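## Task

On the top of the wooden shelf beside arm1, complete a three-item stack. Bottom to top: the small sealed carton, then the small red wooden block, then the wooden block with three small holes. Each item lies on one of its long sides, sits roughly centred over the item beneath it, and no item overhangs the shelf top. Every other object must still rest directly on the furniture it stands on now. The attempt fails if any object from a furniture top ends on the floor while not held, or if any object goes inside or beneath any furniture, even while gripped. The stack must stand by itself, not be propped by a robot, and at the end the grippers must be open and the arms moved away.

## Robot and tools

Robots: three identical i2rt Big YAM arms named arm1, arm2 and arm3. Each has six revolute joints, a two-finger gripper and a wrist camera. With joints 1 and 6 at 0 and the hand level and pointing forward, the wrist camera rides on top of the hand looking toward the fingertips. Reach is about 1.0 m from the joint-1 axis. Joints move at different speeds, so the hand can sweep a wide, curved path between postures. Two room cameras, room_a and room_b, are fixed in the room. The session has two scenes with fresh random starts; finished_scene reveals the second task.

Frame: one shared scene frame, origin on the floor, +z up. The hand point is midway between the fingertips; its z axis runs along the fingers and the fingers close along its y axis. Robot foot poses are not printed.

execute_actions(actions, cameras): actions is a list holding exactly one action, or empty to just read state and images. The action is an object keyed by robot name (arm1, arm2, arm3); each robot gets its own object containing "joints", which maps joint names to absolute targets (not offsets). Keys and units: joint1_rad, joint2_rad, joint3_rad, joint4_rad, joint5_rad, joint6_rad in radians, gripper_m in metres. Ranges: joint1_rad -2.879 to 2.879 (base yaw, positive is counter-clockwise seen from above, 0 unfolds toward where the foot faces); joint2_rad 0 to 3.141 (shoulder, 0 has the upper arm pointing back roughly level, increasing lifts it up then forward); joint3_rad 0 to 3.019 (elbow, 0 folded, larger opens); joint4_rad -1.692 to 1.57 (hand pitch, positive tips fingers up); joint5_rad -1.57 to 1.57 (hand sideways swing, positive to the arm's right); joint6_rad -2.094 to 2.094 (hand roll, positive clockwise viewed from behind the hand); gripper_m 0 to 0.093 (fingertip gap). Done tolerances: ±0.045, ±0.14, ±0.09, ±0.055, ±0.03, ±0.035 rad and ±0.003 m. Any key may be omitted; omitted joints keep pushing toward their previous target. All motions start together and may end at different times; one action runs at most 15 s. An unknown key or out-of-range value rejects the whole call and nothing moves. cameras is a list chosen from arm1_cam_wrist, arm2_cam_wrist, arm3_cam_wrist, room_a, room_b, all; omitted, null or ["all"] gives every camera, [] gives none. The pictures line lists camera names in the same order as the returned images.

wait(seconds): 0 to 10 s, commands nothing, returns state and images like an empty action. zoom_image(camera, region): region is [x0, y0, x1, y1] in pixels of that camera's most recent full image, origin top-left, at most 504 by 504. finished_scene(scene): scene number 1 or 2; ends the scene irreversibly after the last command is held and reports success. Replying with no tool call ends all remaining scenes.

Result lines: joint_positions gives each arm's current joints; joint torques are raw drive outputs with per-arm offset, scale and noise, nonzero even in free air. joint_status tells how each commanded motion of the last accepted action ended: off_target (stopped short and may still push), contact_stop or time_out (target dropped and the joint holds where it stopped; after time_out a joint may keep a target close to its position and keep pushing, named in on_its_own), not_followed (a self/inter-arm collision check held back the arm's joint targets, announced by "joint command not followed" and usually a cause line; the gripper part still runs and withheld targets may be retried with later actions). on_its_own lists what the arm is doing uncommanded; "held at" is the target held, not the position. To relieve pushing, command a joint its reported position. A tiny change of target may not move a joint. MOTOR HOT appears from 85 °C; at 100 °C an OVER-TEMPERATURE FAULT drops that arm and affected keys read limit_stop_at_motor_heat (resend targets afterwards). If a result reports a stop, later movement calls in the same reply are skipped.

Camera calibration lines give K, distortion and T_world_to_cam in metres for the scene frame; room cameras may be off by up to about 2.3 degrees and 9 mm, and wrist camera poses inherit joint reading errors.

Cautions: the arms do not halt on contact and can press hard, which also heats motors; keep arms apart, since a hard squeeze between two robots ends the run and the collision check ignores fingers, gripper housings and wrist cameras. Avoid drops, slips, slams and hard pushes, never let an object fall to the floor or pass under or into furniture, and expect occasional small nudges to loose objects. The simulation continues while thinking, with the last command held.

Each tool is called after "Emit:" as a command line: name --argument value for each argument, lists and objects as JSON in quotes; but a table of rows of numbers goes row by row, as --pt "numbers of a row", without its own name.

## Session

Emit:
execute_actions --actions '[]'

Scene clock: 0.00 s.
Joint torques (N m, as the arm reports them, + toward a larger angle): no reading
Motor temperatures (°C, as the motors report them): arm1=[22 22 25 22 21 20] | arm2=[22 24 23 21 20 23] | arm3=[21 23 26 24 20 23]
arm1.joint_positions: joint1_rad=+0.586 joint2_rad=+0.291 joint3_rad=+1.610 joint4_rad=-1.616 joint5_rad=+0.019 joint6_rad=+0.784 gripper_m=+0.095
arm1.joint_status: not commanded
arm1.hand: x=+0.4185 y=-0.9522 z=+1.3572 quat_wxyz=(-0.413, +0.032, -0.803, -0.429) (m; scene frame)
arm2.joint_positions: joint1_rad=-0.909 joint2_rad=+0.449 joint3_rad=+1.614 joint4_rad=-1.559 joint5_rad=+0.266 joint6_rad=+0.730 gripper_m=+0.095
arm2.joint_status: not commanded
arm2.hand: x=+0.1713 y=+0.0935 z=+1.4662 quat_wxyz=(-0.560, -0.424, -0.710, -0.046) (m; scene frame)
arm3.joint_positions: joint1_rad=+0.589 joint2_rad=+0.344 joint3_rad=+1.666 joint4_rad=-1.295 joint5_rad=-0.173 joint6_rad=+0.441 gripper_m=+0.095
arm3.joint_status: not commanded
arm3.hand: x=-0.5327 y=+0.8441 z=+1.5634 quat_wxyz=(-0.402, +0.355, -0.602, -0.591) (m; scene frame)
pictures: arm1_cam_wrist, arm2_cam_wrist, arm3_cam_wrist, room_a, room_b
camera_calibration (this result's frames):
arm1_cam_wrist: T_world_to_cam=[[0.406643, -0.629936, -0.661681, 0.12819], [-0.905485, -0.181657, -0.383533, 0.731799], [0.121402, 0.755103, -0.644267, 1.66206], [0, 0, 0, 1]] pos_world=[0.408727, -1.04134, 1.4363]
arm2_cam_wrist: T_world_to_cam=[[-0.547846, -0.635186, -0.54443, 0.954142], [-0.505535, 0.76988, -0.389511, 0.587288], [0.666558, 0.0618363, -0.742884, 1.09099], [0, 0, 0, 1]] pos_world=[0.092407, 0.0864531, 1.5587]
arm3_cam_wrist: T_world_to_cam=[[0.898236, -0.0514893, -0.436488, 1.20533], [-0.389512, -0.553307, -0.736296, 1.41888], [-0.203601, 0.831384, -0.517056, 0.124255], [0, 0, 0, 1]] pos_world=[-0.504699, 0.743837, 1.63508]
Images, in order (width x height): arm1_cam_wrist 504x504, arm2_cam_wrist 504x504, arm3_cam_wrist 504x504, room_a 504x504, room_b 504x504.

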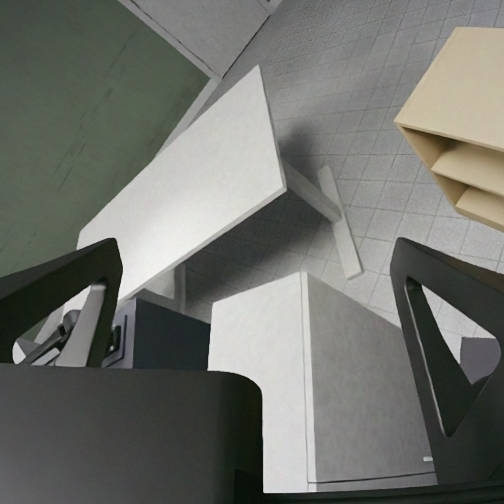

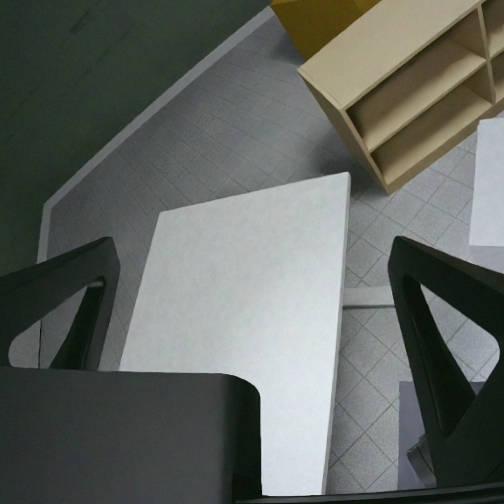

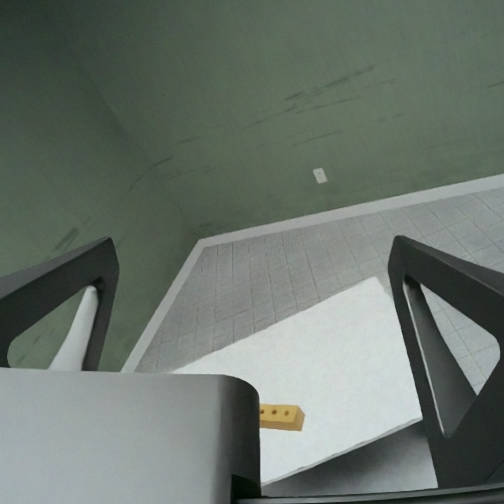

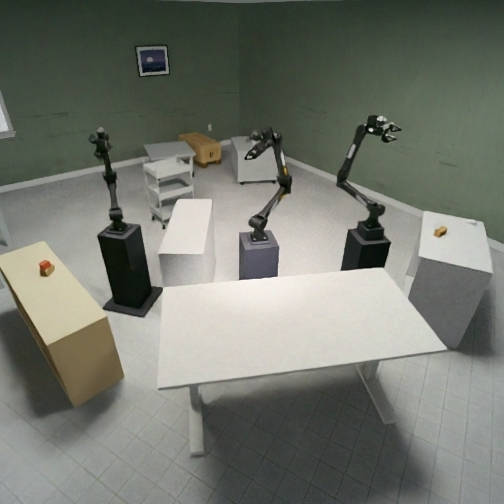

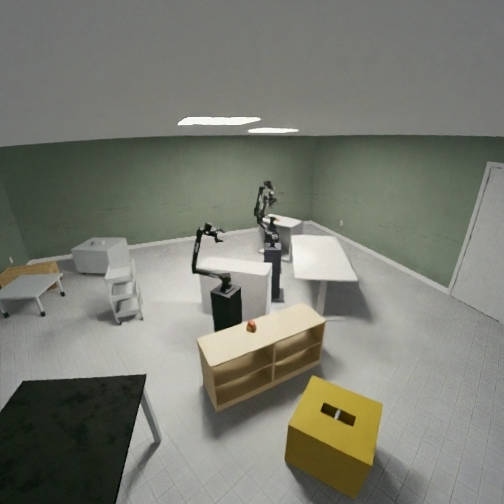

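Emit:
execute_actions --actions '[{"arm1":{"joints":{"joint1_rad":-0.56,"joint2_rad":2.1,"joint3_rad":2.3,"joint4_rad":-1.5,"joint5_rad":0,"joint6_rad":0}},"arm2":{"joints":{"joint5_rad":0,"joint6_rad":0}},"arm3":{"joints":{"joint1_rad":1.38,"joint2_rad":1.85,"joint3_rad":1.9,"joint4_rad":-1.4,"joint5_rad":0,"joint6_rad":0}}}]' --cameras '["arm1_cam_wrist","arm3_cam_wrist"]'

Emit:
execute_actions --actions '[{"arm1":{"joints":{"joint2_rad":1.9,"joint3_rad":2.0,"joint4_rad":-1.3}},"arm3":{"joints":{"joint2_rad":1.6,"joint3_rad":1.6,"joint4_rad":-1.2}}}]' --cameras '["arm1_cam_wrist","arm3_cam_wrist"]'

Scene clock: 4.20 s.
Joint torques (N m, as the arm reports them, + toward a larger angle): arm1=[  0.29 -20.26  10.53   0.14  -0.05  -0.15] | arm2=[-0.23  5.44  6.16  2.02 -0.21 -0.13] | arm3=[ -0.45 -19.     9.63   0.44  -0.08  -0.18]
Motor temperatures (°C, as the motors report them): arm1=[22 22 26 22 21 20] | arm2=[22 24 24 21 20 23] | arm3=[21 23 27 24 20 23]
arm1.joint_positions: joint1_rad=-0.569 joint2_rad=+2.108 joint3_rad=+2.272 joint4_rad=-1.496 joint5_rad=-0.001 joint6_rad=+0.016 gripper_m=+0.095
arm1.joint_status: all done
arm1.hand: x=+1.0936 y=-1.1590 z=+1.0080 quat_wxyz=(-0.123, -0.149, -0.981, +0.018) (m; scene frame)
arm2.joint_positions: joint1_rad=-0.909 joint2_rad=+0.449 joint3_rad=+1.614 joint4_rad=-1.559 joint5_rad=+0.003 joint6_rad=+0.015 gripper_m=+0.095
arm2.joint_status: all done
arm2.hand: x=+0.1843 y=+0.1365 z=+1.4639 quat_wxyz=(-0.554, -0.077, -0.828, +0.045) (m; scene frame)
arm3.joint_positions: joint1_rad=+1.386 joint2_rad=+1.862 joint3_rad=+1.875 joint4_rad=-1.389 joint5_rad=+0.001 joint6_rad=+0.016 gripper_m=+0.095
arm3.joint_status: all done
arm3.hand: x=-0.8443 y=+1.3402 z=+1.1012 quat_wxyz=(-0.044, +0.867, -0.489, -0.086) (m; scene frame)
pictures: arm1_cam_wrist, arm3_cam_wrist
camera_calibration (this result's frames):
arm1_cam_wrist: T_world_to_cam=[[-0.29504, -0.955485, -0.000266206, -0.784395], [-0.885748, 0.273402, 0.375103, 0.91273], [-0.358332, 0.110906, -0.926983, 1.57422], [0, 0, 0, 1]] pos_world=[1.14111, -1.17361, 1.1167]
arm3_cam_wrist: T_world_to_cam=[[0.861105, 0.508376, -0.00724306, 0.0545882], [0.462365, -0.777086, 0.427033, 0.969777], [0.211465, -0.371069, -0.904207, 1.79759], [0, 0, 0, 1]] pos_world=[-0.875523, 1.39288, 1.21166]
Images, in order (width x height): arm1_cam_wrist 504x504, arm3_cam_wrist 504x504.

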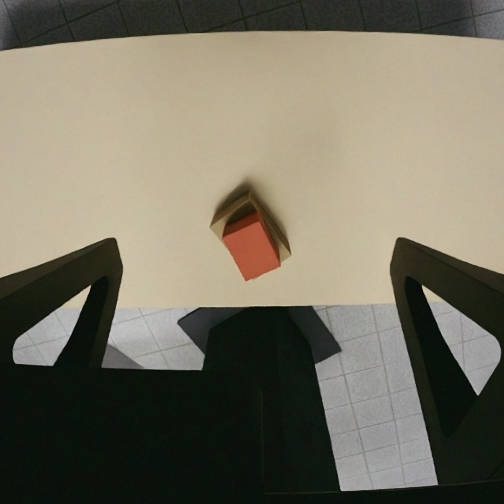

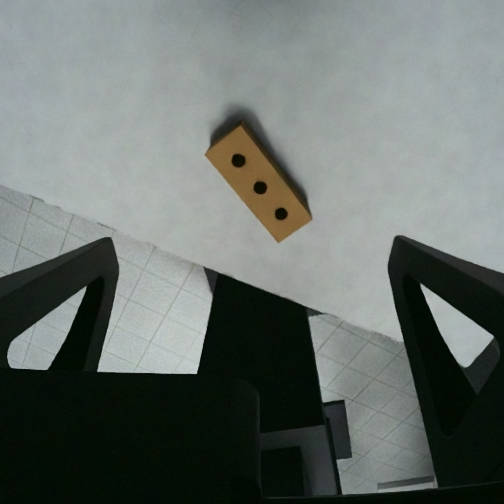

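Scene clock: 5.37 s.
Joint torques (N m, as the arm reports them, + toward a larger angle): arm1=[  0.4  -16.41   8.2    1.01  -0.05  -0.16] | arm2=[-0.31  5.49  6.17  2.   -0.21 -0.14] | arm3=[ -0.44 -13.51   7.85   1.88  -0.1   -0.17]
Motor temperatures (°C, as the motors report them): arm1=[22 23 26 22 21 20] | arm2=[22 24 24 21 20 23] | arm3=[21 23 27 24 20 23]
arm1.joint_positions: joint1_rad=-0.569 joint2_rad=+1.886 joint3_rad=+2.010 joint4_rad=-1.318 joint5_rad=-0.001 joint6_rad=+0.015 gripper_m=+0.095
arm1.joint_status: all done
arm1.hand: x=+1.0590 y=-1.1487 z=+1.0514 quat_wxyz=(-0.191, -0.146, -0.970, +0.028) (m; scene frame)
arm2.joint_positions: joint1_rad=-0.909 joint2_rad=+0.449 joint3_rad=+1.614 joint4_rad=-1.559 joint5_rad=+0.003 joint6_rad=+0.015 gripper_m=+0.095
arm2.joint_status: not commanded
arm2.hand: x=+0.1843 y=+0.1365 z=+1.4639 quat_wxyz=(-0.554, -0.077, -0.828, +0.045) (m; scene frame)
arm3.joint_positions: joint1_rad=+1.386 joint2_rad=+1.594 joint3_rad=+1.605 joint4_rad=-1.217 joint5_rad=+0.001 joint6_rad=+0.016 gripper_m=+0.095
arm3.joint_status: all done
arm3.hand: x=-0.8138 y=+1.2922 z=+1.1459 quat_wxyz=(-0.084, +0.856, -0.483, -0.160) (m; scene frame)
pictures: arm1_cam_wrist, arm3_cam_wrist
camera_calibration (this result's frames):
arm1_cam_wrist: T_world_to_cam=[[-0.293958, -0.955816, -0.00200687, -0.784393], [-0.927264, 0.284666, 0.2432, 1.05856], [-0.231883, 0.0733514, -0.969974, 1.46903], [0, 0, 0, 1]] pos_world=[1.09163, -1.15883, 1.1659]
arm3_cam_wrist: T_world_to_cam=[[0.860851, 0.508722, -0.0117451, 0.0575872], [0.492831, -0.827767, 0.268178, 1.17157], [0.126706, -0.23665, -0.963298, 1.63882], [0, 0, 0, 1]] pos_world=[-0.834608, 1.32832, 1.26516]
Images, in order (width x height): arm1_cam_wrist 504x504, arm3_cam_wrist 504x504.

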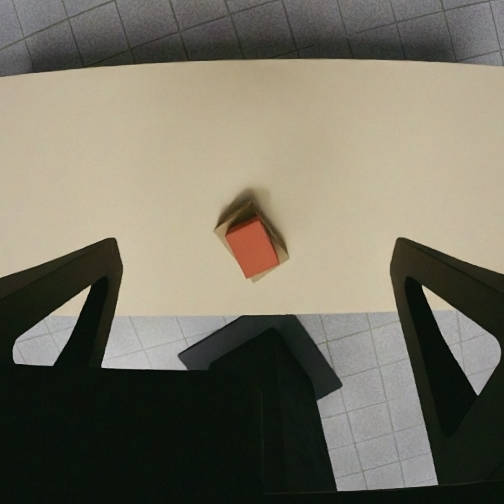

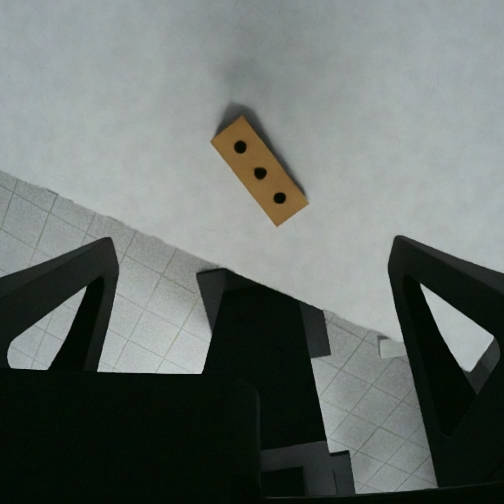

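Emit:
execute_actions --actions '[{"arm3":{"joints":{"joint2_rad":1.92,"joint3_rad":1.585,"joint4_rad":-1.205,"joint6_rad":-0.66}}}]' --cameras '[]'

Emit:
execute_actions --actions '[{"arm3":{"joints":{"joint2_rad":2.09,"joint3_rad":1.47,"joint4_rad":-0.91}}}]' --cameras '["arm3_cam_wrist"]'

Emit:
execute_actions --actions '[{"arm3":{"joints":{"gripper_m":0}}}]' --cameras '[]'

Emit:
execute_actions --actions '[{"arm3":{"joints":{"joint2_rad":1.9,"joint3_rad":1.7,"joint4_rad":-1.35}}}]' --cameras '[]'

Emit:
execute_actions --actions '[{"arm3":{"joints":{"joint1_rad":-0.8,"joint6_rad":0}}}]' --cameras '[]'

Emit:
execute_actions --actions '[{"arm3":{"joints":{"joint2_rad":2.3,"joint3_rad":1.9,"joint4_rad":-1.13}}}]' --cameras '["arm3_cam_wrist","room_a","room_b"]'

Scene clock: 10.93 s.
Joint torques (N m, as the arm reports them, + toward a larger angle): arm1=[  0.55 -16.39   8.23   1.03  -0.05  -0.16] | arm2=[-0.33  5.48  6.18  1.99 -0.21 -0.13] | arm3=[ -0.41 -20.55   8.1    0.91  -0.15  -0.19]
Motor temperatures (°C, as the motors report them): arm1=[22 23 27 22 21 20] | arm2=[22 24 25 21 20 23] | arm3=[21 23 28 24 20 23]
arm1.joint_positions: joint1_rad=-0.569 joint2_rad=+1.886 joint3_rad=+2.010 joint4_rad=-1.318 joint5_rad=-0.001 joint6_rad=+0.015 gripper_m=+0.095
arm1.joint_status: not commanded
arm1.hand: x=+1.0590 y=-1.1487 z=+1.0514 quat_wxyz=(-0.191, -0.146, -0.970, +0.028) (m; scene frame)
arm2.joint_positions: joint1_rad=-0.909 joint2_rad=+0.449 joint3_rad=+1.614 joint4_rad=-1.559 joint5_rad=+0.003 joint6_rad=+0.015 gripper_m=+0.095
arm2.joint_status: not commanded
arm2.hand: x=+0.1843 y=+0.1365 z=+1.4639 quat_wxyz=(-0.554, -0.077, -0.828, +0.045) (m; scene frame)
arm3.joint_positions: joint1_rad=+1.386 joint2_rad=+1.950 joint3_rad=+1.569 joint4_rad=-1.215 joint5_rad=+0.001 joint6_rad=-0.644 gripper_m=+0.095
arm3.joint_status: all done
arm3.hand: x=-0.8177 y=+1.2956 z=+0.9332 quat_wxyz=(+0.011, +0.983, -0.182, +0.007) (m; scene frame)
pictures: none
No camera images: the call's "cameras" was empty. Leave "cameras" out to get every camera's image.

Scene clock: 12.00 s.
Joint torques (N m, as the arm reports them, + toward a larger angle): arm1=[  0.54 -16.51   8.24   1.02  -0.05  -0.16] | arm2=[-0.25  5.53  6.16  2.   -0.21 -0.13] | arm3=[ -0.26 -21.56   6.7    1.09  -0.14  -0.17]
Motor temperatures (°C, as the motors report them): arm1=[22 23 27 22 21 20] | arm2=[22 24 25 21 20 23] | arm3=[21 24 28 24 20 23]
arm1.joint_positions: joint1_rad=-0.569 joint2_rad=+1.886 joint3_rad=+2.010 joint4_rad=-1.318 joint5_rad=-0.001 joint6_rad=+0.015 gripper_m=+0.095
arm1.joint_status: not commanded
arm1.hand: x=+1.0590 y=-1.1487 z=+1.0514 quat_wxyz=(-0.191, -0.146, -0.970, +0.028) (m; scene frame)
arm2.joint_positions: joint1_rad=-0.909 joint2_rad=+0.449 joint3_rad=+1.614 joint4_rad=-1.559 joint5_rad=+0.003 joint6_rad=+0.015 gripper_m=+0.095
arm2.joint_status: not commanded
arm2.hand: x=+0.1843 y=+0.1365 z=+1.4639 quat_wxyz=(-0.554, -0.077, -0.828, +0.045) (m; scene frame)
arm3.joint_positions: joint1_rad=+1.386 joint2_rad=+2.118 joint3_rad=+1.460 joint4_rad=-0.924 joint5_rad=+0.001 joint6_rad=-0.644 gripper_m=+0.095
arm3.joint_status: all done
arm3.hand: x=-0.8198 y=+1.2973 z=+0.8027 quat_wxyz=(+0.006, +0.983, -0.182, +0.002) (m; scene frame)
pictures: arm3_cam_wrist
camera_calibration (this result's frames):
arm3_cam_wrist: T_world_to_cam=[[0.368163, 0.929723, -0.00840569, -0.896614], [0.746694, -0.290274, 0.598489, 0.516567], [0.553989, -0.226618, -0.801087, 1.51724], [0, 0, 0, 1]] pos_world=[-0.896153, 1.32738, 0.898747]
Images, in order (width x height): arm3_cam_wrist 504x504.

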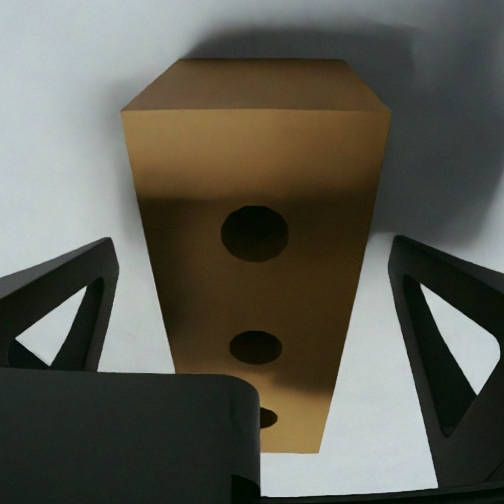

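Scene clock: 12.73 s.
Joint torques (N m, as the arm reports them, + toward a larger angle): arm1=[  0.47 -16.42   8.19   1.02  -0.05  -0.16] | arm2=[-0.31  5.49  6.17  2.   -0.21 -0.13] | arm3=[ -0.27 -21.09   6.62   1.    -0.14  -0.17]
Motor temperatures (°C, as the motors report them): arm1=[22 23 27 22 21 20] | arm2=[22 24 25 21 20 23] | arm3=[21 24 29 24 20 23]
arm1.joint_positions: joint1_rad=-0.569 joint2_rad=+1.886 joint3_rad=+2.010 joint4_rad=-1.318 joint5_rad=-0.001 joint6_rad=+0.015 gripper_m=+0.095
arm1.joint_status: not commanded
arm1.hand: x=+1.0590 y=-1.1487 z=+1.0514 quat_wxyz=(-0.191, -0.146, -0.970, +0.028) (m; scene frame)
arm2.joint_positions: joint1_rad=-0.909 joint2_rad=+0.449 joint3_rad=+1.614 joint4_rad=-1.559 joint5_rad=+0.003 joint6_rad=+0.015 gripper_m=+0.095
arm2.joint_status: not commanded
arm2.hand: x=+0.1843 y=+0.1365 z=+1.4639 quat_wxyz=(-0.554, -0.077, -0.828, +0.045) (m; scene frame)
arm3.joint_positions: joint1_rad=+1.386 joint2_rad=+2.118 joint3_rad=+1.460 joint4_rad=-0.922 joint5_rad=+0.001 joint6_rad=-0.645 gripper_m=+0.045
arm3.joint_status: gripper_m off_target (ended at +0.045, target +0.000)
arm3.hand: x=-0.8201 y=+1.2976 z=+0.8027 quat_wxyz=(+0.006, +0.983, -0.182, +0.002) (m; scene frame)
pictures: none
No camera images: the call's "cameras" was empty. Leave "cameras" out to get every camera's image.

Scene clock: 14.07 s.
Joint torques (N m, as the arm reports them, + toward a larger angle): arm1=[  0.43 -16.45   8.2    1.01  -0.05  -0.15] | arm2=[-0.28  5.53  6.18  2.01 -0.21 -0.14] | arm3=[ -0.27 -18.05   9.61   0.1   -0.15  -0.16]
Motor temperatures (°C, as the motors report them): arm1=[22 23 27 22 21 20] | arm2=[22 24 25 21 20 23] | arm3=[21 24 29 24 20 23]
arm1.joint_positions: joint1_rad=-0.569 joint2_rad=+1.886 joint3_rad=+2.010 joint4_rad=-1.318 joint5_rad=-0.001 joint6_rad=+0.015 gripper_m=+0.095
arm1.joint_status: not commanded
arm1.hand: x=+1.0590 y=-1.1487 z=+1.0514 quat_wxyz=(-0.191, -0.146, -0.970, +0.028) (m; scene frame)
arm2.joint_positions: joint1_rad=-0.909 joint2_rad=+0.449 joint3_rad=+1.614 joint4_rad=-1.559 joint5_rad=+0.003 joint6_rad=+0.015 gripper_m=+0.095
arm2.joint_status: not commanded
arm2.hand: x=+0.1843 y=+0.1365 z=+1.4639 quat_wxyz=(-0.554, -0.077, -0.828, +0.045) (m; scene frame)
arm3.joint_positions: joint1_rad=+1.386 joint2_rad=+1.903 joint3_rad=+1.667 joint4_rad=-1.338 joint5_rad=+0.001 joint6_rad=-0.645 gripper_m=+0.045
arm3.joint_status: all done
arm3.hand: x=-0.8210 y=+1.3016 z=+0.9948 quat_wxyz=(+0.004, +0.983, -0.182, -0.001) (m; scene frame)
pictures: none
No camera images: the call's "cameras" was empty. Leave "cameras" out to get every camera's image.

Scene clock: 16.47 s.
Joint torques (N m, as the arm reports them, + toward a larger angle): arm1=[  0.48 -16.52   8.2    1.02  -0.05  -0.16] | arm2=[-0.24  5.51  6.17  2.   -0.21 -0.14] | arm3=[ -0.11 -19.03   9.49   0.11  -0.12   0.12]
Motor temperatures (°C, as the motors report them): arm1=[22 24 27 22 21 20] | arm2=[22 24 25 21 20 23] | arm3=[21 24 30 24 20 23]
arm1.joint_positions: joint1_rad=-0.569 joint2_rad=+1.886 joint3_rad=+2.010 joint4_rad=-1.318 joint5_rad=-0.001 joint6_rad=+0.015 gripper_m=+0.095
arm1.joint_status: not commanded
arm1.hand: x=+1.0590 y=-1.1487 z=+1.0514 quat_wxyz=(-0.191, -0.146, -0.970, +0.028) (m; scene frame)
arm2.joint_positions: joint1_rad=-0.909 joint2_rad=+0.449 joint3_rad=+1.614 joint4_rad=-1.559 joint5_rad=+0.003 joint6_rad=+0.015 gripper_m=+0.095
arm2.joint_status: not commanded
arm2.hand: x=+0.1843 y=+0.1365 z=+1.4639 quat_wxyz=(-0.554, -0.077, -0.828, +0.045) (m; scene frame)
arm3.joint_positions: joint1_rad=-0.802 joint2_rad=+1.913 joint3_rad=+1.667 joint4_rad=-1.338 joint5_rad=+0.002 joint6_rad=-0.014 gripper_m=+0.045
arm3.joint_status: all done
arm3.hand: x=+0.0659 y=+0.7755 z=+0.9876 quat_wxyz=(+0.009, -0.022, -1.000, +0.003) (m; scene frame)
pictures: none
No camera images: the call's "cameras" was empty. Leave "cameras" out to get every camera's image.

Scene clock: 17.83 s.
Joint torques (N m, as the arm reports them, + toward a larger angle): arm1=[  0.52 -16.49   8.21   1.03  -0.05  -0.16] | arm2=[-0.27  5.54  6.17  2.   -0.21 -0.13] | arm3=[  0.1  -26.06   9.38   0.74  -0.12   0.13]
Motor temperatures (°C, as the motors report them): arm1=[22 24 27 22 21 20] | arm2=[22 24 25 21 20 23] | arm3=[21 24 30 24 20 23]
arm1.joint_positions: joint1_rad=-0.569 joint2_rad=+1.886 joint3_rad=+2.010 joint4_rad=-1.318 joint5_rad=-0.001 joint6_rad=+0.015 gripper_m=+0.095
arm1.joint_status: not commanded
arm1.hand: x=+1.0590 y=-1.1487 z=+1.0514 quat_wxyz=(-0.191, -0.146, -0.970, +0.028) (m; scene frame)
arm2.joint_positions: joint1_rad=-0.909 joint2_rad=+0.449 joint3_rad=+1.614 joint4_rad=-1.559 joint5_rad=+0.003 joint6_rad=+0.015 gripper_m=+0.095
arm2.joint_status: not commanded
arm2.hand: x=+0.1843 y=+0.1365 z=+1.4639 quat_wxyz=(-0.554, -0.077, -0.828, +0.045) (m; scene frame)
arm3.joint_positions: joint1_rad=-0.802 joint2_rad=+2.347 joint3_rad=+1.858 joint4_rad=-1.138 joint5_rad=+0.002 joint6_rad=-0.014 gripper_m=+0.045
arm3.joint_status: all done
arm3.hand: x=+0.1434 y=+0.7701 z=+0.7893 quat_wxyz=(+0.031, -0.022, -0.999, +0.003) (m; scene frame)
pictures: arm3_cam_wrist, room_a, room_b
camera_calibration (this result's frames):
arm3_cam_wrist: T_world_to_cam=[[-0.0538269, -0.998495, 0.0105501, 0.769226], [-0.765917, 0.0480634, 0.641141, -0.425042], [-0.640682, 0.0264301, -0.767351, 0.803249], [0, 0, 0, 1]] pos_world=[0.230486, 0.767267, 0.88077]
Images, in order (width x height): arm3_cam_wrist 504x504, room_a 504x504, room_b 504x504.

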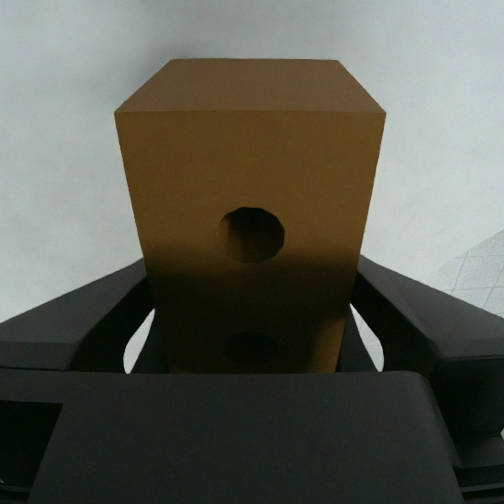

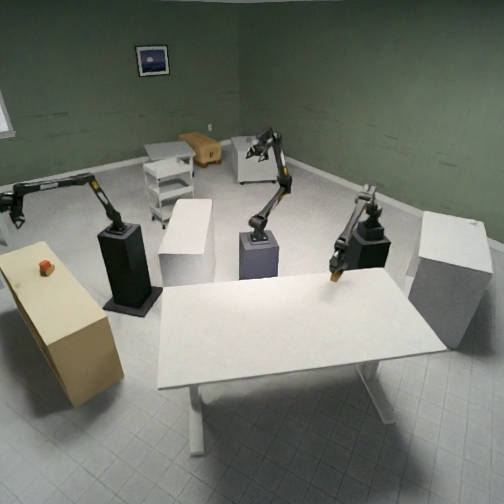

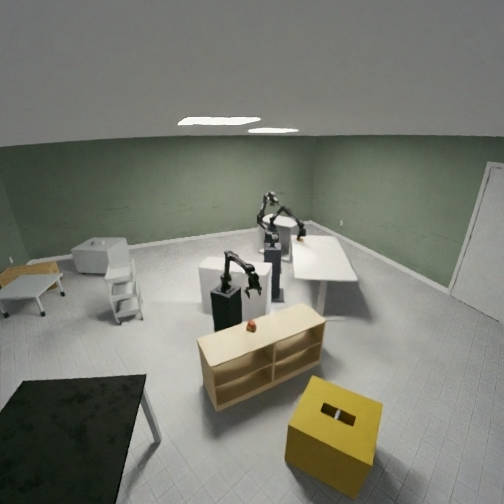

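Edge is near; go further (known pose x .233, z .76).

Emit:
execute_actions --actions '[{"arm3":{"joints":{"joint2_rad":2.53,"joint3_rad":2.28,"joint4_rad":-1.23}}}]' --cameras '[]'

Emit:
execute_actions --actions '[{"arm3":{"joints":{"joint2_rad":2.61}}}]' --cameras '[]'

Emit:
execute_actions --actions '[{"arm3":{"joints":{"joint2_rad":2.65}}}]' --cameras '[]'

Emit:
execute_actions --actions '[{"arm3":{"joints":{"joint2_rad":2.69}}}]' --cameras '["arm3_cam_wrist"]'

Scene clock: 20.57 s.
Joint torques (N m, as the arm reports them, + toward a larger angle): arm1=[  0.49 -16.5    8.21   1.02  -0.05  -0.17] | arm2=[-0.27  5.57  6.18  2.   -0.21 -0.13] | arm3=[  0.07 -26.64  11.56   0.14  -0.11   0.13]
Motor temperatures (°C, as the motors report them): arm1=[22 24 27 22 21 20] | arm2=[22 24 25 21 20 23] | arm3=[21 25 31 24 20 23]
arm1.joint_positions: joint1_rad=-0.569 joint2_rad=+1.886 joint3_rad=+2.010 joint4_rad=-1.318 joint5_rad=-0.001 joint6_rad=+0.015 gripper_m=+0.095
arm1.joint_status: not commanded
arm1.hand: x=+1.0590 y=-1.1487 z=+1.0514 quat_wxyz=(-0.191, -0.146, -0.970, +0.028) (m; scene frame)
arm2.joint_positions: joint1_rad=-0.909 joint2_rad=+0.449 joint3_rad=+1.614 joint4_rad=-1.559 joint5_rad=+0.003 joint6_rad=+0.015 gripper_m=+0.095
arm2.joint_status: not commanded
arm2.hand: x=+0.1843 y=+0.1365 z=+1.4639 quat_wxyz=(-0.554, -0.077, -0.828, +0.045) (m; scene frame)
arm3.joint_positions: joint1_rad=-0.802 joint2_rad=+2.554 joint3_rad=+2.212 joint4_rad=-1.219 joint5_rad=+0.002 joint6_rad=-0.014 gripper_m=+0.045
arm3.joint_status: all done
arm3.hand: x=+0.2212 y=+0.7655 z=+0.7709 quat_wxyz=(-0.003, -0.022, -1.000, +0.004) (m; scene frame)
pictures: none
No camera images: the call's "cameras" was empty. Leave "cameras" out to get every camera's image.

Scene clock: 21.33 s.
Joint torques (N m, as the arm reports them, + toward a larger angle): arm1=[  0.51 -16.38   8.21   1.02  -0.05  -0.16] | arm2=[-0.3   5.49  6.18  2.   -0.21 -0.13] | arm3=[  0.1  -23.14  10.7    0.05  -0.08   0.1 ]
Motor temperatures (°C, as the motors report them): arm1=[22 24 27 22 21 20] | arm2=[22 24 25 21 20 23] | arm3=[21 25 31 24 20 23]
arm1.joint_positions: joint1_rad=-0.569 joint2_rad=+1.886 joint3_rad=+2.010 joint4_rad=-1.318 joint5_rad=-0.001 joint6_rad=+0.015 gripper_m=+0.095
arm1.joint_status: not commanded
arm1.hand: x=+1.0590 y=-1.1487 z=+1.0514 quat_wxyz=(-0.191, -0.146, -0.970, +0.028) (m; scene frame)
arm2.joint_positions: joint1_rad=-0.909 joint2_rad=+0.449 joint3_rad=+1.614 joint4_rad=-1.559 joint5_rad=+0.003 joint6_rad=+0.015 gripper_m=+0.095
arm2.joint_status: not commanded
arm2.hand: x=+0.1843 y=+0.1365 z=+1.4639 quat_wxyz=(-0.554, -0.077, -0.828, +0.045) (m; scene frame)
arm3.joint_positions: joint1_rad=-0.802 joint2_rad=+2.596 joint3_rad=+2.224 joint4_rad=-1.220 joint5_rad=+0.001 joint6_rad=-0.013 gripper_m=+0.045
arm3.joint_status: all done
arm3.hand: x=+0.2154 y=+0.7658 z=+0.7453 quat_wxyz=(+0.013, -0.022, -1.000, +0.003) (m; scene frame)
pictures: none
No camera images: the call's "cameras" was empty. Leave "cameras" out to get every camera's image.

Scene clock: 21.90 s.
Joint torques (N m, as the arm reports them, + toward a larger angle): arm1=[  0.5  -16.45   8.2    1.    -0.05  -0.16] | arm2=[-0.28  5.51  6.18  2.   -0.21 -0.13] | arm3=[  0.01 -20.46  10.23   0.3   -0.08   0.12]
Motor temperatures (°C, as the motors report them): arm1=[22 24 27 22 21 20] | arm2=[22 24 25 21 20 23] | arm3=[21 25 31 24 20 23]
arm1.joint_positions: joint1_rad=-0.569 joint2_rad=+1.886 joint3_rad=+2.010 joint4_rad=-1.318 joint5_rad=-0.001 joint6_rad=+0.015 gripper_m=+0.095
arm1.joint_status: not commanded
arm1.hand: x=+1.0590 y=-1.1487 z=+1.0514 quat_wxyz=(-0.191, -0.146, -0.970, +0.028) (m; scene frame)
arm2.joint_positions: joint1_rad=-0.909 joint2_rad=+0.449 joint3_rad=+1.614 joint4_rad=-1.559 joint5_rad=+0.003 joint6_rad=+0.015 gripper_m=+0.095
arm2.joint_status: not commanded
arm2.hand: x=+0.1843 y=+0.1365 z=+1.4639 quat_wxyz=(-0.554, -0.077, -0.828, +0.045) (m; scene frame)
arm3.joint_positions: joint1_rad=-0.802 joint2_rad=+2.601 joint3_rad=+2.231 joint4_rad=-1.223 joint5_rad=+0.001 joint6_rad=-0.013 gripper_m=+0.045
arm3.joint_status: all done
arm3.hand: x=+0.2161 y=+0.7658 z=+0.7440 quat_wxyz=(+0.014, -0.022, -1.000, +0.003) (m; scene frame)
pictures: none
No camera images: the call's "cameras" was empty. Leave "cameras" out to get every camera's image.

Scene clock: 22.47 s.
Joint torques (N m, as the arm reports them, + toward a larger angle): arm1=[  0.48 -16.44   8.19   1.02  -0.04  -0.16] | arm2=[-0.26  5.48  6.16  2.   -0.21 -0.14] | arm3=[  0.06 -17.91   9.14   0.56  -0.08   0.13]
Motor temperatures (°C, as the motors report them): arm1=[22 24 27 22 21 20] | arm2=[22 25 25 21 20 23] | arm3=[21 25 31 24 20 23]
arm1.joint_positions: joint1_rad=-0.569 joint2_rad=+1.886 joint3_rad=+2.010 joint4_rad=-1.318 joint5_rad=-0.001 joint6_rad=+0.015 gripper_m=+0.095
arm1.joint_status: not commanded
arm1.hand: x=+1.0590 y=-1.1487 z=+1.0514 quat_wxyz=(-0.191, -0.146, -0.970, +0.028) (m; scene frame)
arm2.joint_positions: joint1_rad=-0.909 joint2_rad=+0.449 joint3_rad=+1.614 joint4_rad=-1.559 joint5_rad=+0.003 joint6_rad=+0.015 gripper_m=+0.095
arm2.joint_status: not commanded
arm2.hand: x=+0.1843 y=+0.1365 z=+1.4639 quat_wxyz=(-0.554, -0.077, -0.828, +0.045) (m; scene frame)
arm3.joint_positions: joint1_rad=-0.802 joint2_rad=+2.611 joint3_rad=+2.249 joint4_rad=-1.231 joint5_rad=+0.001 joint6_rad=-0.013 gripper_m=+0.045
arm3.joint_status: all done
arm3.hand: x=+0.2185 y=+0.7656 z=+0.7429 quat_wxyz=(+0.014, -0.022, -1.000, +0.003) (m; scene frame)
pictures: arm3_cam_wrist
camera_calibration (this result's frames):
arm3_cam_wrist: T_world_to_cam=[[-0.0544132, -0.998469, 0.00991194, 0.76993], [-0.786985, 0.0489934, 0.615023, -0.314234], [-0.614568, 0.0256648, -0.788447, 0.826431], [0, 0, 0, 1]] pos_world=[0.302495, 0.762936, 0.837226]
Images, in order (width x height): arm3_cam_wrist 504x504.

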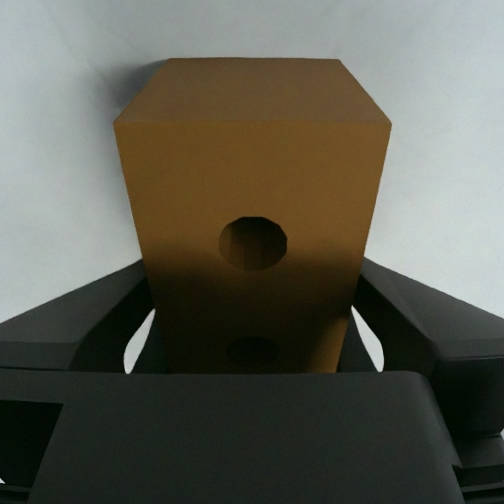

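Emit:
execute_actions --actions '[{"arm3":{"joints":{"joint2_rad":2.59,"gripper_m":0.093}}}]' --cameras '[]'

Emit:
execute_actions --actions '[{"arm3":{"joints":{"joint2_rad":2.3,"joint4_rad":-1.45}},"arm2":{"joints":{"joint1_rad":-0.3,"joint6_rad":1.44,"joint2_rad":1.4}}}]' --cameras '[]'

Emit:
execute_actions --actions '[{"arm3":{"joints":{"joint1_rad":0.8,"joint2_rad":1.0,"joint3_rad":1.2}}}]' --cameras '[]'

Emit:
execute_actions --actions '[{"arm2":{"joints":{"joint1_rad":0.637,"joint2_rad":2.12,"joint3_rad":1.73,"joint4_rad":-1.13}}}]' --cameras '["arm2_cam_wrist"]'

Emit:
execute_actions --actions '[{"arm2":{"joints":{"joint2_rad":2.26,"joint3_rad":1.67,"joint4_rad":-0.94}}}]' --cameras '["arm2_cam_wrist"]'

Scene clock: 26.27 s.
Joint torques (N m, as the arm reports them, + toward a larger angle): arm1=[  0.5  -16.36   8.22   0.99  -0.06  -0.16] | arm2=[-0.22  5.55  6.16  2.01 -0.21 -0.13] | arm3=[ -0.08 -26.39   9.14   0.53  -0.09   0.13]
Motor temperatures (°C, as the motors report them): arm1=[22 24 28 22 21 20] | arm2=[22 25 25 21 20 23] | arm3=[21 25 32 24 20 23]
arm1.joint_positions: joint1_rad=-0.569 joint2_rad=+1.886 joint3_rad=+2.010 joint4_rad=-1.318 joint5_rad=-0.001 joint6_rad=+0.015 gripper_m=+0.095
arm1.joint_status: not commanded
arm1.hand: x=+1.0590 y=-1.1487 z=+1.0514 quat_wxyz=(-0.191, -0.146, -0.970, +0.028) (m; scene frame)
arm2.joint_positions: joint1_rad=-0.909 joint2_rad=+0.449 joint3_rad=+1.614 joint4_rad=-1.559 joint5_rad=+0.003 joint6_rad=+0.015 gripper_m=+0.095
arm2.joint_status: not commanded
arm2.hand: x=+0.1843 y=+0.1365 z=+1.4639 quat_wxyz=(-0.554, -0.077, -0.828, +0.045) (m; scene frame)
arm3.joint_positions: joint1_rad=-0.802 joint2_rad=+2.610 joint3_rad=+2.249 joint4_rad=-1.231 joint5_rad=+0.001 joint6_rad=-0.013 gripper_m=+0.093
arm3.joint_status: all done
arm3.hand: x=+0.2188 y=+0.7656 z=+0.7437 quat_wxyz=(+0.013, -0.022, -1.000, +0.003) (m; scene frame)
pictures: none
No camera images: the call's "cameras" was empty. Leave "cameras" out to get every camera's image.

Scene clock: 28.37 s.
Joint torques (N m, as the arm reports them, + toward a larger angle): arm1=[  0.53 -16.35   8.21   1.02  -0.05  -0.16] | arm2=[ -0.35 -12.13  10.8    0.89  -0.05   0.08] | arm3=[ -0.05 -23.43   9.3    0.26  -0.08   0.12]
Motor temperatures (°C, as the motors report them): arm1=[22 24 28 22 21 20] | arm2=[22 25 26 21 20 23] | arm3=[21 26 32 24 20 23]
arm1.joint_positions: joint1_rad=-0.569 joint2_rad=+1.886 joint3_rad=+2.010 joint4_rad=-1.318 joint5_rad=-0.001 joint6_rad=+0.015 gripper_m=+0.095
arm1.joint_status: not commanded
arm1.hand: x=+1.0590 y=-1.1487 z=+1.0514 quat_wxyz=(-0.191, -0.146, -0.970, +0.028) (m; scene frame)
arm2.joint_positions: joint1_rad=-0.298 joint2_rad=+1.410 joint3_rad=+1.610 joint4_rad=-1.558 joint5_rad=+0.002 joint6_rad=+1.425 gripper_m=+0.095
arm2.joint_status: all done
arm2.hand: x=+0.5093 y=+0.3459 z=+1.2015 quat_wxyz=(-0.064, -0.469, -0.877, -0.084) (m; scene frame)
arm3.joint_positions: joint1_rad=-0.802 joint2_rad=+2.299 joint3_rad=+2.257 joint4_rad=-1.439 joint5_rad=+0.001 joint6_rad=-0.013 gripper_m=+0.093
arm3.joint_status: all done
arm3.hand: x=+0.2136 y=+0.7671 z=+0.9678 quat_wxyz=(-0.042, -0.022, -0.999, +0.005) (m; scene frame)
pictures: none
No camera images: the call's "cameras" was empty. Leave "cameras" out to get every camera's image.

Scene clock: 30.20 s.
Joint torques (N m, as the arm reports them, + toward a larger angle): arm1=[  0.4  -16.35   8.2    1.01  -0.04  -0.17] | arm2=[ -0.42 -12.01  10.78   0.9   -0.05   0.08] | arm3=[ 0.09 -5.74  7.41  0.8   0.07  0.11]
Motor temperatures (°C, as the motors report them): arm1=[22 24 28 22 21 20] | arm2=[22 25 26 21 20 23] | arm3=[21 26 32 24 20 23]
arm1.joint_positions: joint1_rad=-0.569 joint2_rad=+1.886 joint3_rad=+2.010 joint4_rad=-1.318 joint5_rad=-0.001 joint6_rad=+0.015 gripper_m=+0.095
arm1.joint_status: not commanded
arm1.hand: x=+1.0590 y=-1.1487 z=+1.0514 quat_wxyz=(-0.191, -0.146, -0.970, +0.028) (m; scene frame)
arm2.joint_positions: joint1_rad=-0.298 joint2_rad=+1.410 joint3_rad=+1.610 joint4_rad=-1.558 joint5_rad=+0.002 joint6_rad=+1.425 gripper_m=+0.095
arm2.joint_status: not commanded
arm2.hand: x=+0.5093 y=+0.3459 z=+1.2015 quat_wxyz=(-0.064, -0.470, -0.877, -0.084) (m; scene frame)
arm3.joint_positions: joint1_rad=+0.800 joint2_rad=+1.010 joint3_rad=+1.208 joint4_rad=-1.442 joint5_rad=-0.003 joint6_rad=-0.012 gripper_m=+0.093
arm3.joint_status: all done
arm3.hand: x=-0.5036 y=+1.1417 z=+1.1925 quat_wxyz=(-0.113, +0.693, -0.703, -0.114) (m; scene frame)
pictures: none
No camera images: the call's "cameras" was empty. Leave "cameras" out to get every camera's image.

Scene clock: 32.10 s.
Joint torques (N m, as the arm reports them, + toward a larger angle): arm1=[  0.47 -16.39   8.23   1.02  -0.05  -0.15] | arm2=[  0.33 -21.95   9.95   0.59   0.1    0.09] | arm3=[ 0.16 -5.41  7.45  0.79  0.07  0.12]
Motor temperatures (°C, as the motors report them): arm1=[22 24 28 22 21 20] | arm2=[22 25 27 21 20 23] | arm3=[21 26 32 24 20 23]
arm1.joint_positions: joint1_rad=-0.569 joint2_rad=+1.886 joint3_rad=+2.010 joint4_rad=-1.318 joint5_rad=-0.001 joint6_rad=+0.015 gripper_m=+0.095
arm1.joint_status: not commanded
arm1.hand: x=+1.0590 y=-1.1487 z=+1.0514 quat_wxyz=(-0.191, -0.146, -0.970, +0.028) (m; scene frame)
arm2.joint_positions: joint1_rad=+0.629 joint2_rad=+2.140 joint3_rad=+1.706 joint4_rad=-1.133 joint5_rad=-0.002 joint6_rad=+1.427 gripper_m=+0.095
arm2.joint_status: all done
arm2.hand: x=+0.2247 y=+0.7698 z=+0.8572 quat_wxyz=(+0.001, -0.029, -1.000, -0.002) (m; scene frame)
arm3.joint_positions: joint1_rad=+0.800 joint2_rad=+1.010 joint3_rad=+1.208 joint4_rad=-1.442 joint5_rad=-0.003 joint6_rad=-0.012 gripper_m=+0.093
arm3.joint_status: not commanded
arm3.hand: x=-0.5036 y=+1.1417 z=+1.1925 quat_wxyz=(-0.113, +0.693, -0.703, -0.114) (m; scene frame)
pictures: arm2_cam_wrist
camera_calibration (this result's frames):
arm2_cam_wrist: T_world_to_cam=[[-0.0608326, -0.998116, -0.00803771, 0.791582], [-0.803174, 0.0441671, 0.594105, -0.36116], [-0.592631, 0.0425966, -0.804347, 0.911597], [0, 0, 0, 1]] pos_world=[0.29832, 0.767211, 0.954171]
Images, in order (width x height): arm2_cam_wrist 504x504.

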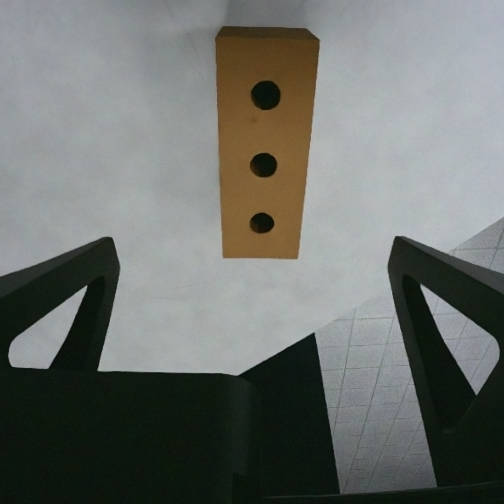

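Scene clock: 33.33 s.
Joint torques (N m, as the arm reports them, + toward a larger angle): arm1=[  0.45 -16.45   8.2    1.    -0.05  -0.16] | arm2=[  0.25 -21.05   8.35   0.83   0.1    0.09] | arm3=[ 0.   -5.52  7.44  0.77  0.07  0.12]
Motor temperatures (°C, as the motors report them): arm1=[22 24 28 22 21 20] | arm2=[22 25 27 21 20 23] | arm3=[21 25 32 24 20 23]
arm1.joint_positions: joint1_rad=-0.569 joint2_rad=+1.886 joint3_rad=+2.010 joint4_rad=-1.318 joint5_rad=-0.001 joint6_rad=+0.015 gripper_m=+0.095
arm1.joint_status: not commanded
arm1.hand: x=+1.0590 y=-1.1487 z=+1.0514 quat_wxyz=(-0.191, -0.146, -0.970, +0.028) (m; scene frame)
arm2.joint_positions: joint1_rad=+0.629 joint2_rad=+2.266 joint3_rad=+1.657 joint4_rad=-0.950 joint5_rad=-0.002 joint6_rad=+1.427 gripper_m=+0.095
arm2.joint_status: all done
arm2.hand: x=+0.2251 y=+0.7717 z=+0.7640 quat_wxyz=(+0.000, -0.029, -1.000, -0.006) (m; scene frame)
arm3.joint_positions: joint1_rad=+0.800 joint2_rad=+1.010 joint3_rad=+1.208 joint4_rad=-1.442 joint5_rad=-0.003 joint6_rad=-0.012 gripper_m=+0.093
arm3.joint_status: not commanded
arm3.hand: x=-0.5036 y=+1.1417 z=+1.1925 quat_wxyz=(-0.113, +0.693, -0.703, -0.114) (m; scene frame)
pictures: arm2_cam_wrist
camera_calibration (this result's frames):
arm2_cam_wrist: T_world_to_cam=[[-0.0608131, -0.998027, -0.0155907, 0.798461], [-0.804083, 0.0397289, 0.593188, -0.301221], [-0.591399, 0.0486098, -0.804913, 0.832316], [0, 0, 0, 1]] pos_world=[0.29858, 0.768395, 0.861071]
Images, in order (width x height): arm2_cam_wrist 504x504.

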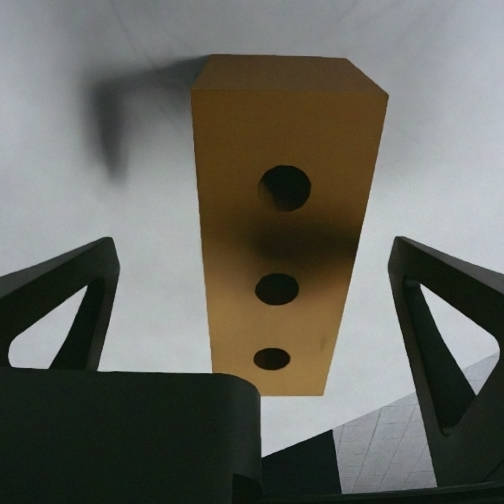

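Emit:
execute_actions --actions '[{"arm2":{"joints":{"joint2_rad":2.315}}}]' --cameras '[]'

Emit:
execute_actions --actions '[{"arm2":{"joints":{"gripper_m":0}}}]' --cameras '["arm2_cam_wrist"]'

Emit:
execute_actions --actions '[{"arm2":{"joints":{"joint2_rad":1.85,"joint3_rad":1.7,"joint4_rad":-1.4}}}]' --cameras '[]'

Emit:
execute_actions --actions '[{"arm2":{"joints":{"joint1_rad":-2.3,"joint6_rad":1.2}}}]' --cameras '["arm2_cam_wrist"]'

Emit:
execute_actions --actions '[{"arm2":{"joints":{"joint2_rad":2.0,"joint3_rad":1.53,"joint4_rad":-1.07}}}]' --cameras '["arm2_cam_wrist","room_a","room_b"]'

Scene clock: 36.47 s.
Joint torques (N m, as the arm reports them, + toward a larger angle): arm1=[  0.6  -16.42   8.2    0.97  -0.04  -0.16] | arm2=[  0.33 -19.18   8.05   0.75   0.1    0.09] | arm3=[-0.13 -5.42  7.43  0.8   0.07  0.12]
Motor temperatures (°C, as the motors report them): arm1=[22 24 28 22 21 20] | arm2=[22 26 27 21 20 23] | arm3=[21 25 32 24 20 23]
arm1.joint_positions: joint1_rad=-0.569 joint2_rad=+1.886 joint3_rad=+2.010 joint4_rad=-1.318 joint5_rad=-0.001 joint6_rad=+0.015 gripper_m=+0.095
arm1.joint_status: not commanded
arm1.hand: x=+1.0590 y=-1.1487 z=+1.0514 quat_wxyz=(-0.191, -0.146, -0.970, +0.028) (m; scene frame)
arm2.joint_positions: joint1_rad=+0.629 joint2_rad=+2.299 joint3_rad=+1.657 joint4_rad=-0.949 joint5_rad=-0.002 joint6_rad=+1.427 gripper_m=+0.095
arm2.joint_status: all done
arm2.hand: x=+0.2237 y=+0.7646 z=+0.7443 quat_wxyz=(+0.003, -0.029, -1.000, +0.010) (m; scene frame)
arm3.joint_positions: joint1_rad=+0.800 joint2_rad=+1.010 joint3_rad=+1.208 joint4_rad=-1.442 joint5_rad=-0.003 joint6_rad=-0.012 gripper_m=+0.093
arm3.joint_status: not commanded
arm3.hand: x=-0.5036 y=+1.1417 z=+1.1925 quat_wxyz=(-0.113, +0.693, -0.703, -0.114) (m; scene frame)
pictures: none
No camera images: the call's "cameras" was empty. Leave "cameras" out to get every camera's image.

Scene clock: 37.20 s.
Joint torques (N m, as the arm reports them, + toward a larger angle): arm1=[  0.46 -16.45   8.18   1.02  -0.05  -0.16] | arm2=[  0.34 -19.34   8.04   0.75   0.1    0.09] | arm3=[-0.05 -5.41  7.45  0.78  0.07  0.11]
Motor temperatures (°C, as the motors report them): arm1=[22 24 28 22 21 20] | arm2=[22 26 27 21 20 23] | arm3=[21 25 32 24 20 23]
arm1.joint_positions: joint1_rad=-0.569 joint2_rad=+1.886 joint3_rad=+2.010 joint4_rad=-1.318 joint5_rad=-0.001 joint6_rad=+0.015 gripper_m=+0.095
arm1.joint_status: not commanded
arm1.hand: x=+1.0590 y=-1.1487 z=+1.0514 quat_wxyz=(-0.191, -0.146, -0.970, +0.028) (m; scene frame)
arm2.joint_positions: joint1_rad=+0.629 joint2_rad=+2.299 joint3_rad=+1.657 joint4_rad=-0.949 joint5_rad=-0.002 joint6_rad=+1.427 gripper_m=+0.045
arm2.joint_status: gripper_m off_target (ended at +0.045, target +0.000)
arm2.hand: x=+0.2237 y=+0.7646 z=+0.7443 quat_wxyz=(+0.003, -0.029, -1.000, +0.010) (m; scene frame)
arm3.joint_positions: joint1_rad=+0.800 joint2_rad=+1.010 joint3_rad=+1.208 joint4_rad=-1.442 joint5_rad=-0.003 joint6_rad=-0.012 gripper_m=+0.093
arm3.joint_status: not commanded
arm3.hand: x=-0.5036 y=+1.1417 z=+1.1925 quat_wxyz=(-0.113, +0.693, -0.703, -0.114) (m; scene frame)
pictures: arm2_cam_wrist
camera_calibration (this result's frames):
arm2_cam_wrist: T_world_to_cam=[[-0.0615787, -0.997972, 0.0161364, 0.76746], [-0.800219, 0.0590263, 0.596795, -0.308737], [-0.596537, 0.0238373, -0.802231, 0.83405], [0, 0, 0, 1]] pos_world=[0.297744, 0.764245, 0.84097]
Images, in order (width x height): arm2_cam_wrist 504x504.

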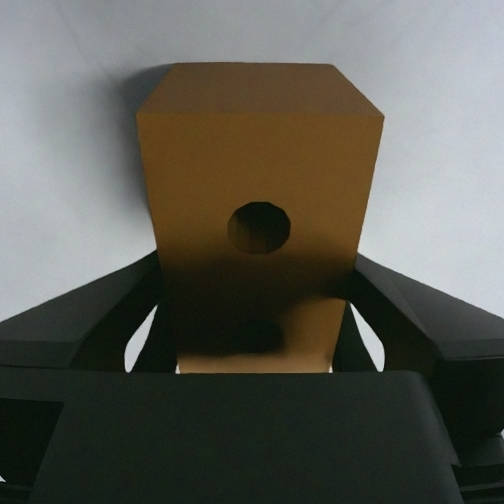

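Scene clock: 38.83 s.
Joint torques (N m, as the arm reports them, + toward a larger angle): arm1=[  0.39 -16.36   8.19   1.01  -0.05  -0.16] | arm2=[  0.3  -17.55  10.1    0.16   0.1    0.09] | arm3=[ 0.1  -5.51  7.45  0.77  0.08  0.12]
Motor temperatures (°C, as the motors report them): arm1=[22 25 28 22 21 20] | arm2=[22 26 27 21 20 23] | arm3=[21 25 32 24 20 23]
arm1.joint_positions: joint1_rad=-0.569 joint2_rad=+1.886 joint3_rad=+2.010 joint4_rad=-1.318 joint5_rad=-0.001 joint6_rad=+0.015 gripper_m=+0.095
arm1.joint_status: not commanded
arm1.hand: x=+1.0590 y=-1.1487 z=+1.0514 quat_wxyz=(-0.191, -0.146, -0.970, +0.028) (m; scene frame)
arm2.joint_positions: joint1_rad=+0.629 joint2_rad=+1.854 joint3_rad=+1.683 joint4_rad=-1.392 joint5_rad=-0.002 joint6_rad=+1.427 gripper_m=+0.045
arm2.joint_status: all done
arm2.hand: x=+0.2128 y=+0.7116 z=+1.0152 quat_wxyz=(+0.000, -0.029, -1.000, -0.004) (m; scene frame)
arm3.joint_positions: joint1_rad=+0.800 joint2_rad=+1.010 joint3_rad=+1.208 joint4_rad=-1.442 joint5_rad=-0.003 joint6_rad=-0.012 gripper_m=+0.093
arm3.joint_status: not commanded
arm3.hand: x=-0.5036 y=+1.1417 z=+1.1925 quat_wxyz=(-0.113, +0.693, -0.703, -0.114) (m; scene frame)
pictures: none
No camera images: the call's "cameras" was empty. Leave "cameras" out to get every camera's image.

Scene clock: 41.53 s.
Joint torques (N m, as the arm reports them, + toward a larger angle): arm1=[  0.54 -16.57   8.24   1.01  -0.05  -0.16] | arm2=[  0.25 -17.6   10.11   0.2   -0.06  -0.12] | arm3=[ 0.18 -5.3   7.47  0.76  0.07  0.12]
Motor temperatures (°C, as the motors report them): arm1=[22 25 28 22 21 20] | arm2=[22 26 28 21 20 23] | arm3=[21 24 32 24 20 23]
arm1.joint_positions: joint1_rad=-0.569 joint2_rad=+1.886 joint3_rad=+2.010 joint4_rad=-1.318 joint5_rad=-0.001 joint6_rad=+0.015 gripper_m=+0.095
arm1.joint_status: not commanded
arm1.hand: x=+1.0590 y=-1.1487 z=+1.0514 quat_wxyz=(-0.191, -0.146, -0.970, +0.028) (m; scene frame)
arm2.joint_positions: joint1_rad=-2.307 joint2_rad=+1.854 joint3_rad=+1.683 joint4_rad=-1.392 joint5_rad=+0.002 joint6_rad=+1.213 gripper_m=+0.045
arm2.joint_status: all done
arm2.hand: x=+0.0990 y=-0.4191 z=+1.0157 quat_wxyz=(-0.004, -0.984, -0.180, +0.002) (m; scene frame)
arm3.joint_positions: joint1_rad=+0.800 joint2_rad=+1.010 joint3_rad=+1.208 joint4_rad=-1.442 joint5_rad=-0.003 joint6_rad=-0.012 gripper_m=+0.093
arm3.joint_status: not commanded
arm3.hand: x=-0.5036 y=+1.1417 z=+1.1925 quat_wxyz=(-0.113, +0.693, -0.703, -0.114) (m; scene frame)
pictures: arm2_cam_wrist
camera_calibration (this result's frames):
arm2_cam_wrist: T_world_to_cam=[[-0.350888, 0.936351, -0.0111591, 0.4411], [0.754332, 0.289699, 0.589116, -0.550028], [0.554852, 0.198296, -0.807971, 0.970538], [0, 0, 0, 1]] pos_world=[0.0311757, -0.446136, 1.11312]
Images, in order (width x height): arm2_cam_wrist 504x504.

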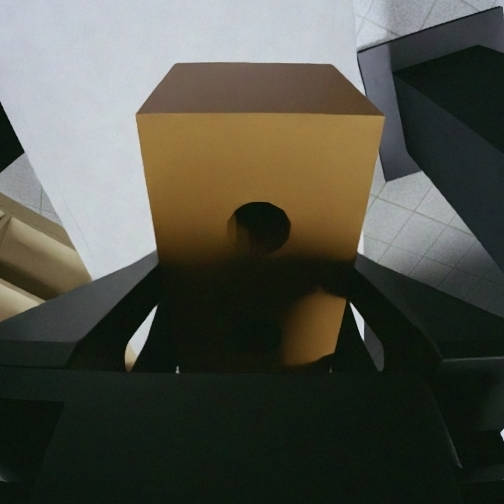

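Scene clock: 42.67 s.
Joint torques (N m, as the arm reports them, + toward a larger angle): arm1=[  0.46 -16.55   8.23   1.02  -0.06  -0.15] | arm2=[  0.2  -20.73  10.09   0.75  -0.07  -0.11] | arm3=[ 0.04 -5.44  7.45  0.77  0.07  0.11]
Motor temperatures (°C, as the motors report them): arm1=[22 25 28 22 21 20] | arm2=[22 27 28 21 20 23] | arm3=[21 24 32 24 20 23]
arm1.joint_positions: joint1_rad=-0.569 joint2_rad=+1.886 joint3_rad=+2.010 joint4_rad=-1.318 joint5_rad=-0.001 joint6_rad=+0.015 gripper_m=+0.095
arm1.joint_status: not commanded
arm1.hand: x=+1.0590 y=-1.1487 z=+1.0514 quat_wxyz=(-0.191, -0.146, -0.970, +0.028) (m; scene frame)
arm2.joint_positions: joint1_rad=-2.307 joint2_rad=+2.030 joint3_rad=+1.499 joint4_rad=-1.079 joint5_rad=+0.002 joint6_rad=+1.213 gripper_m=+0.045
arm2.joint_status: all done
arm2.hand: x=+0.0990 y=-0.4179 z=+0.8518 quat_wxyz=(+0.020, -0.984, -0.180, -0.002) (m; scene frame)
arm3.joint_positions: joint1_rad=+0.800 joint2_rad=+1.010 joint3_rad=+1.208 joint4_rad=-1.442 joint5_rad=-0.003 joint6_rad=-0.012 gripper_m=+0.093
arm3.joint_status: not commanded
arm3.hand: x=-0.5036 y=+1.1417 z=+1.1925 quat_wxyz=(-0.113, +0.693, -0.703, -0.114) (m; scene frame)
pictures: arm2_cam_wrist, room_a, room_b
camera_calibration (this result's frames):
arm2_cam_wrist: T_world_to_cam=[[-0.350889, 0.935803, 0.0338978, 0.399599], [0.754425, 0.261064, 0.602236, -0.476979], [0.554725, 0.236892, -0.797598, 0.845215], [0, 0, 0, 1]] pos_world=[0.0311976, -0.449648, 0.94785]
Images, in order (width x height): arm2_cam_wrist 504x504, room_a 504x504, room_b 504x504.

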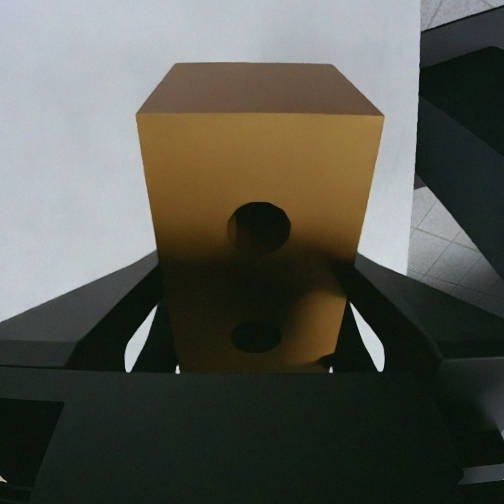

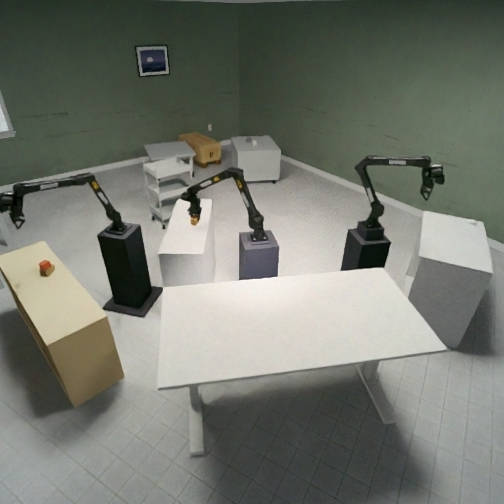

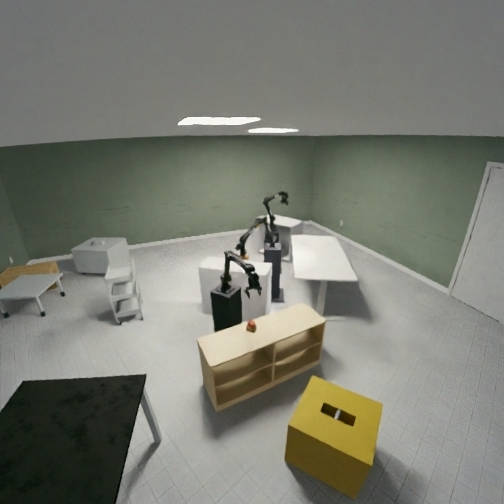

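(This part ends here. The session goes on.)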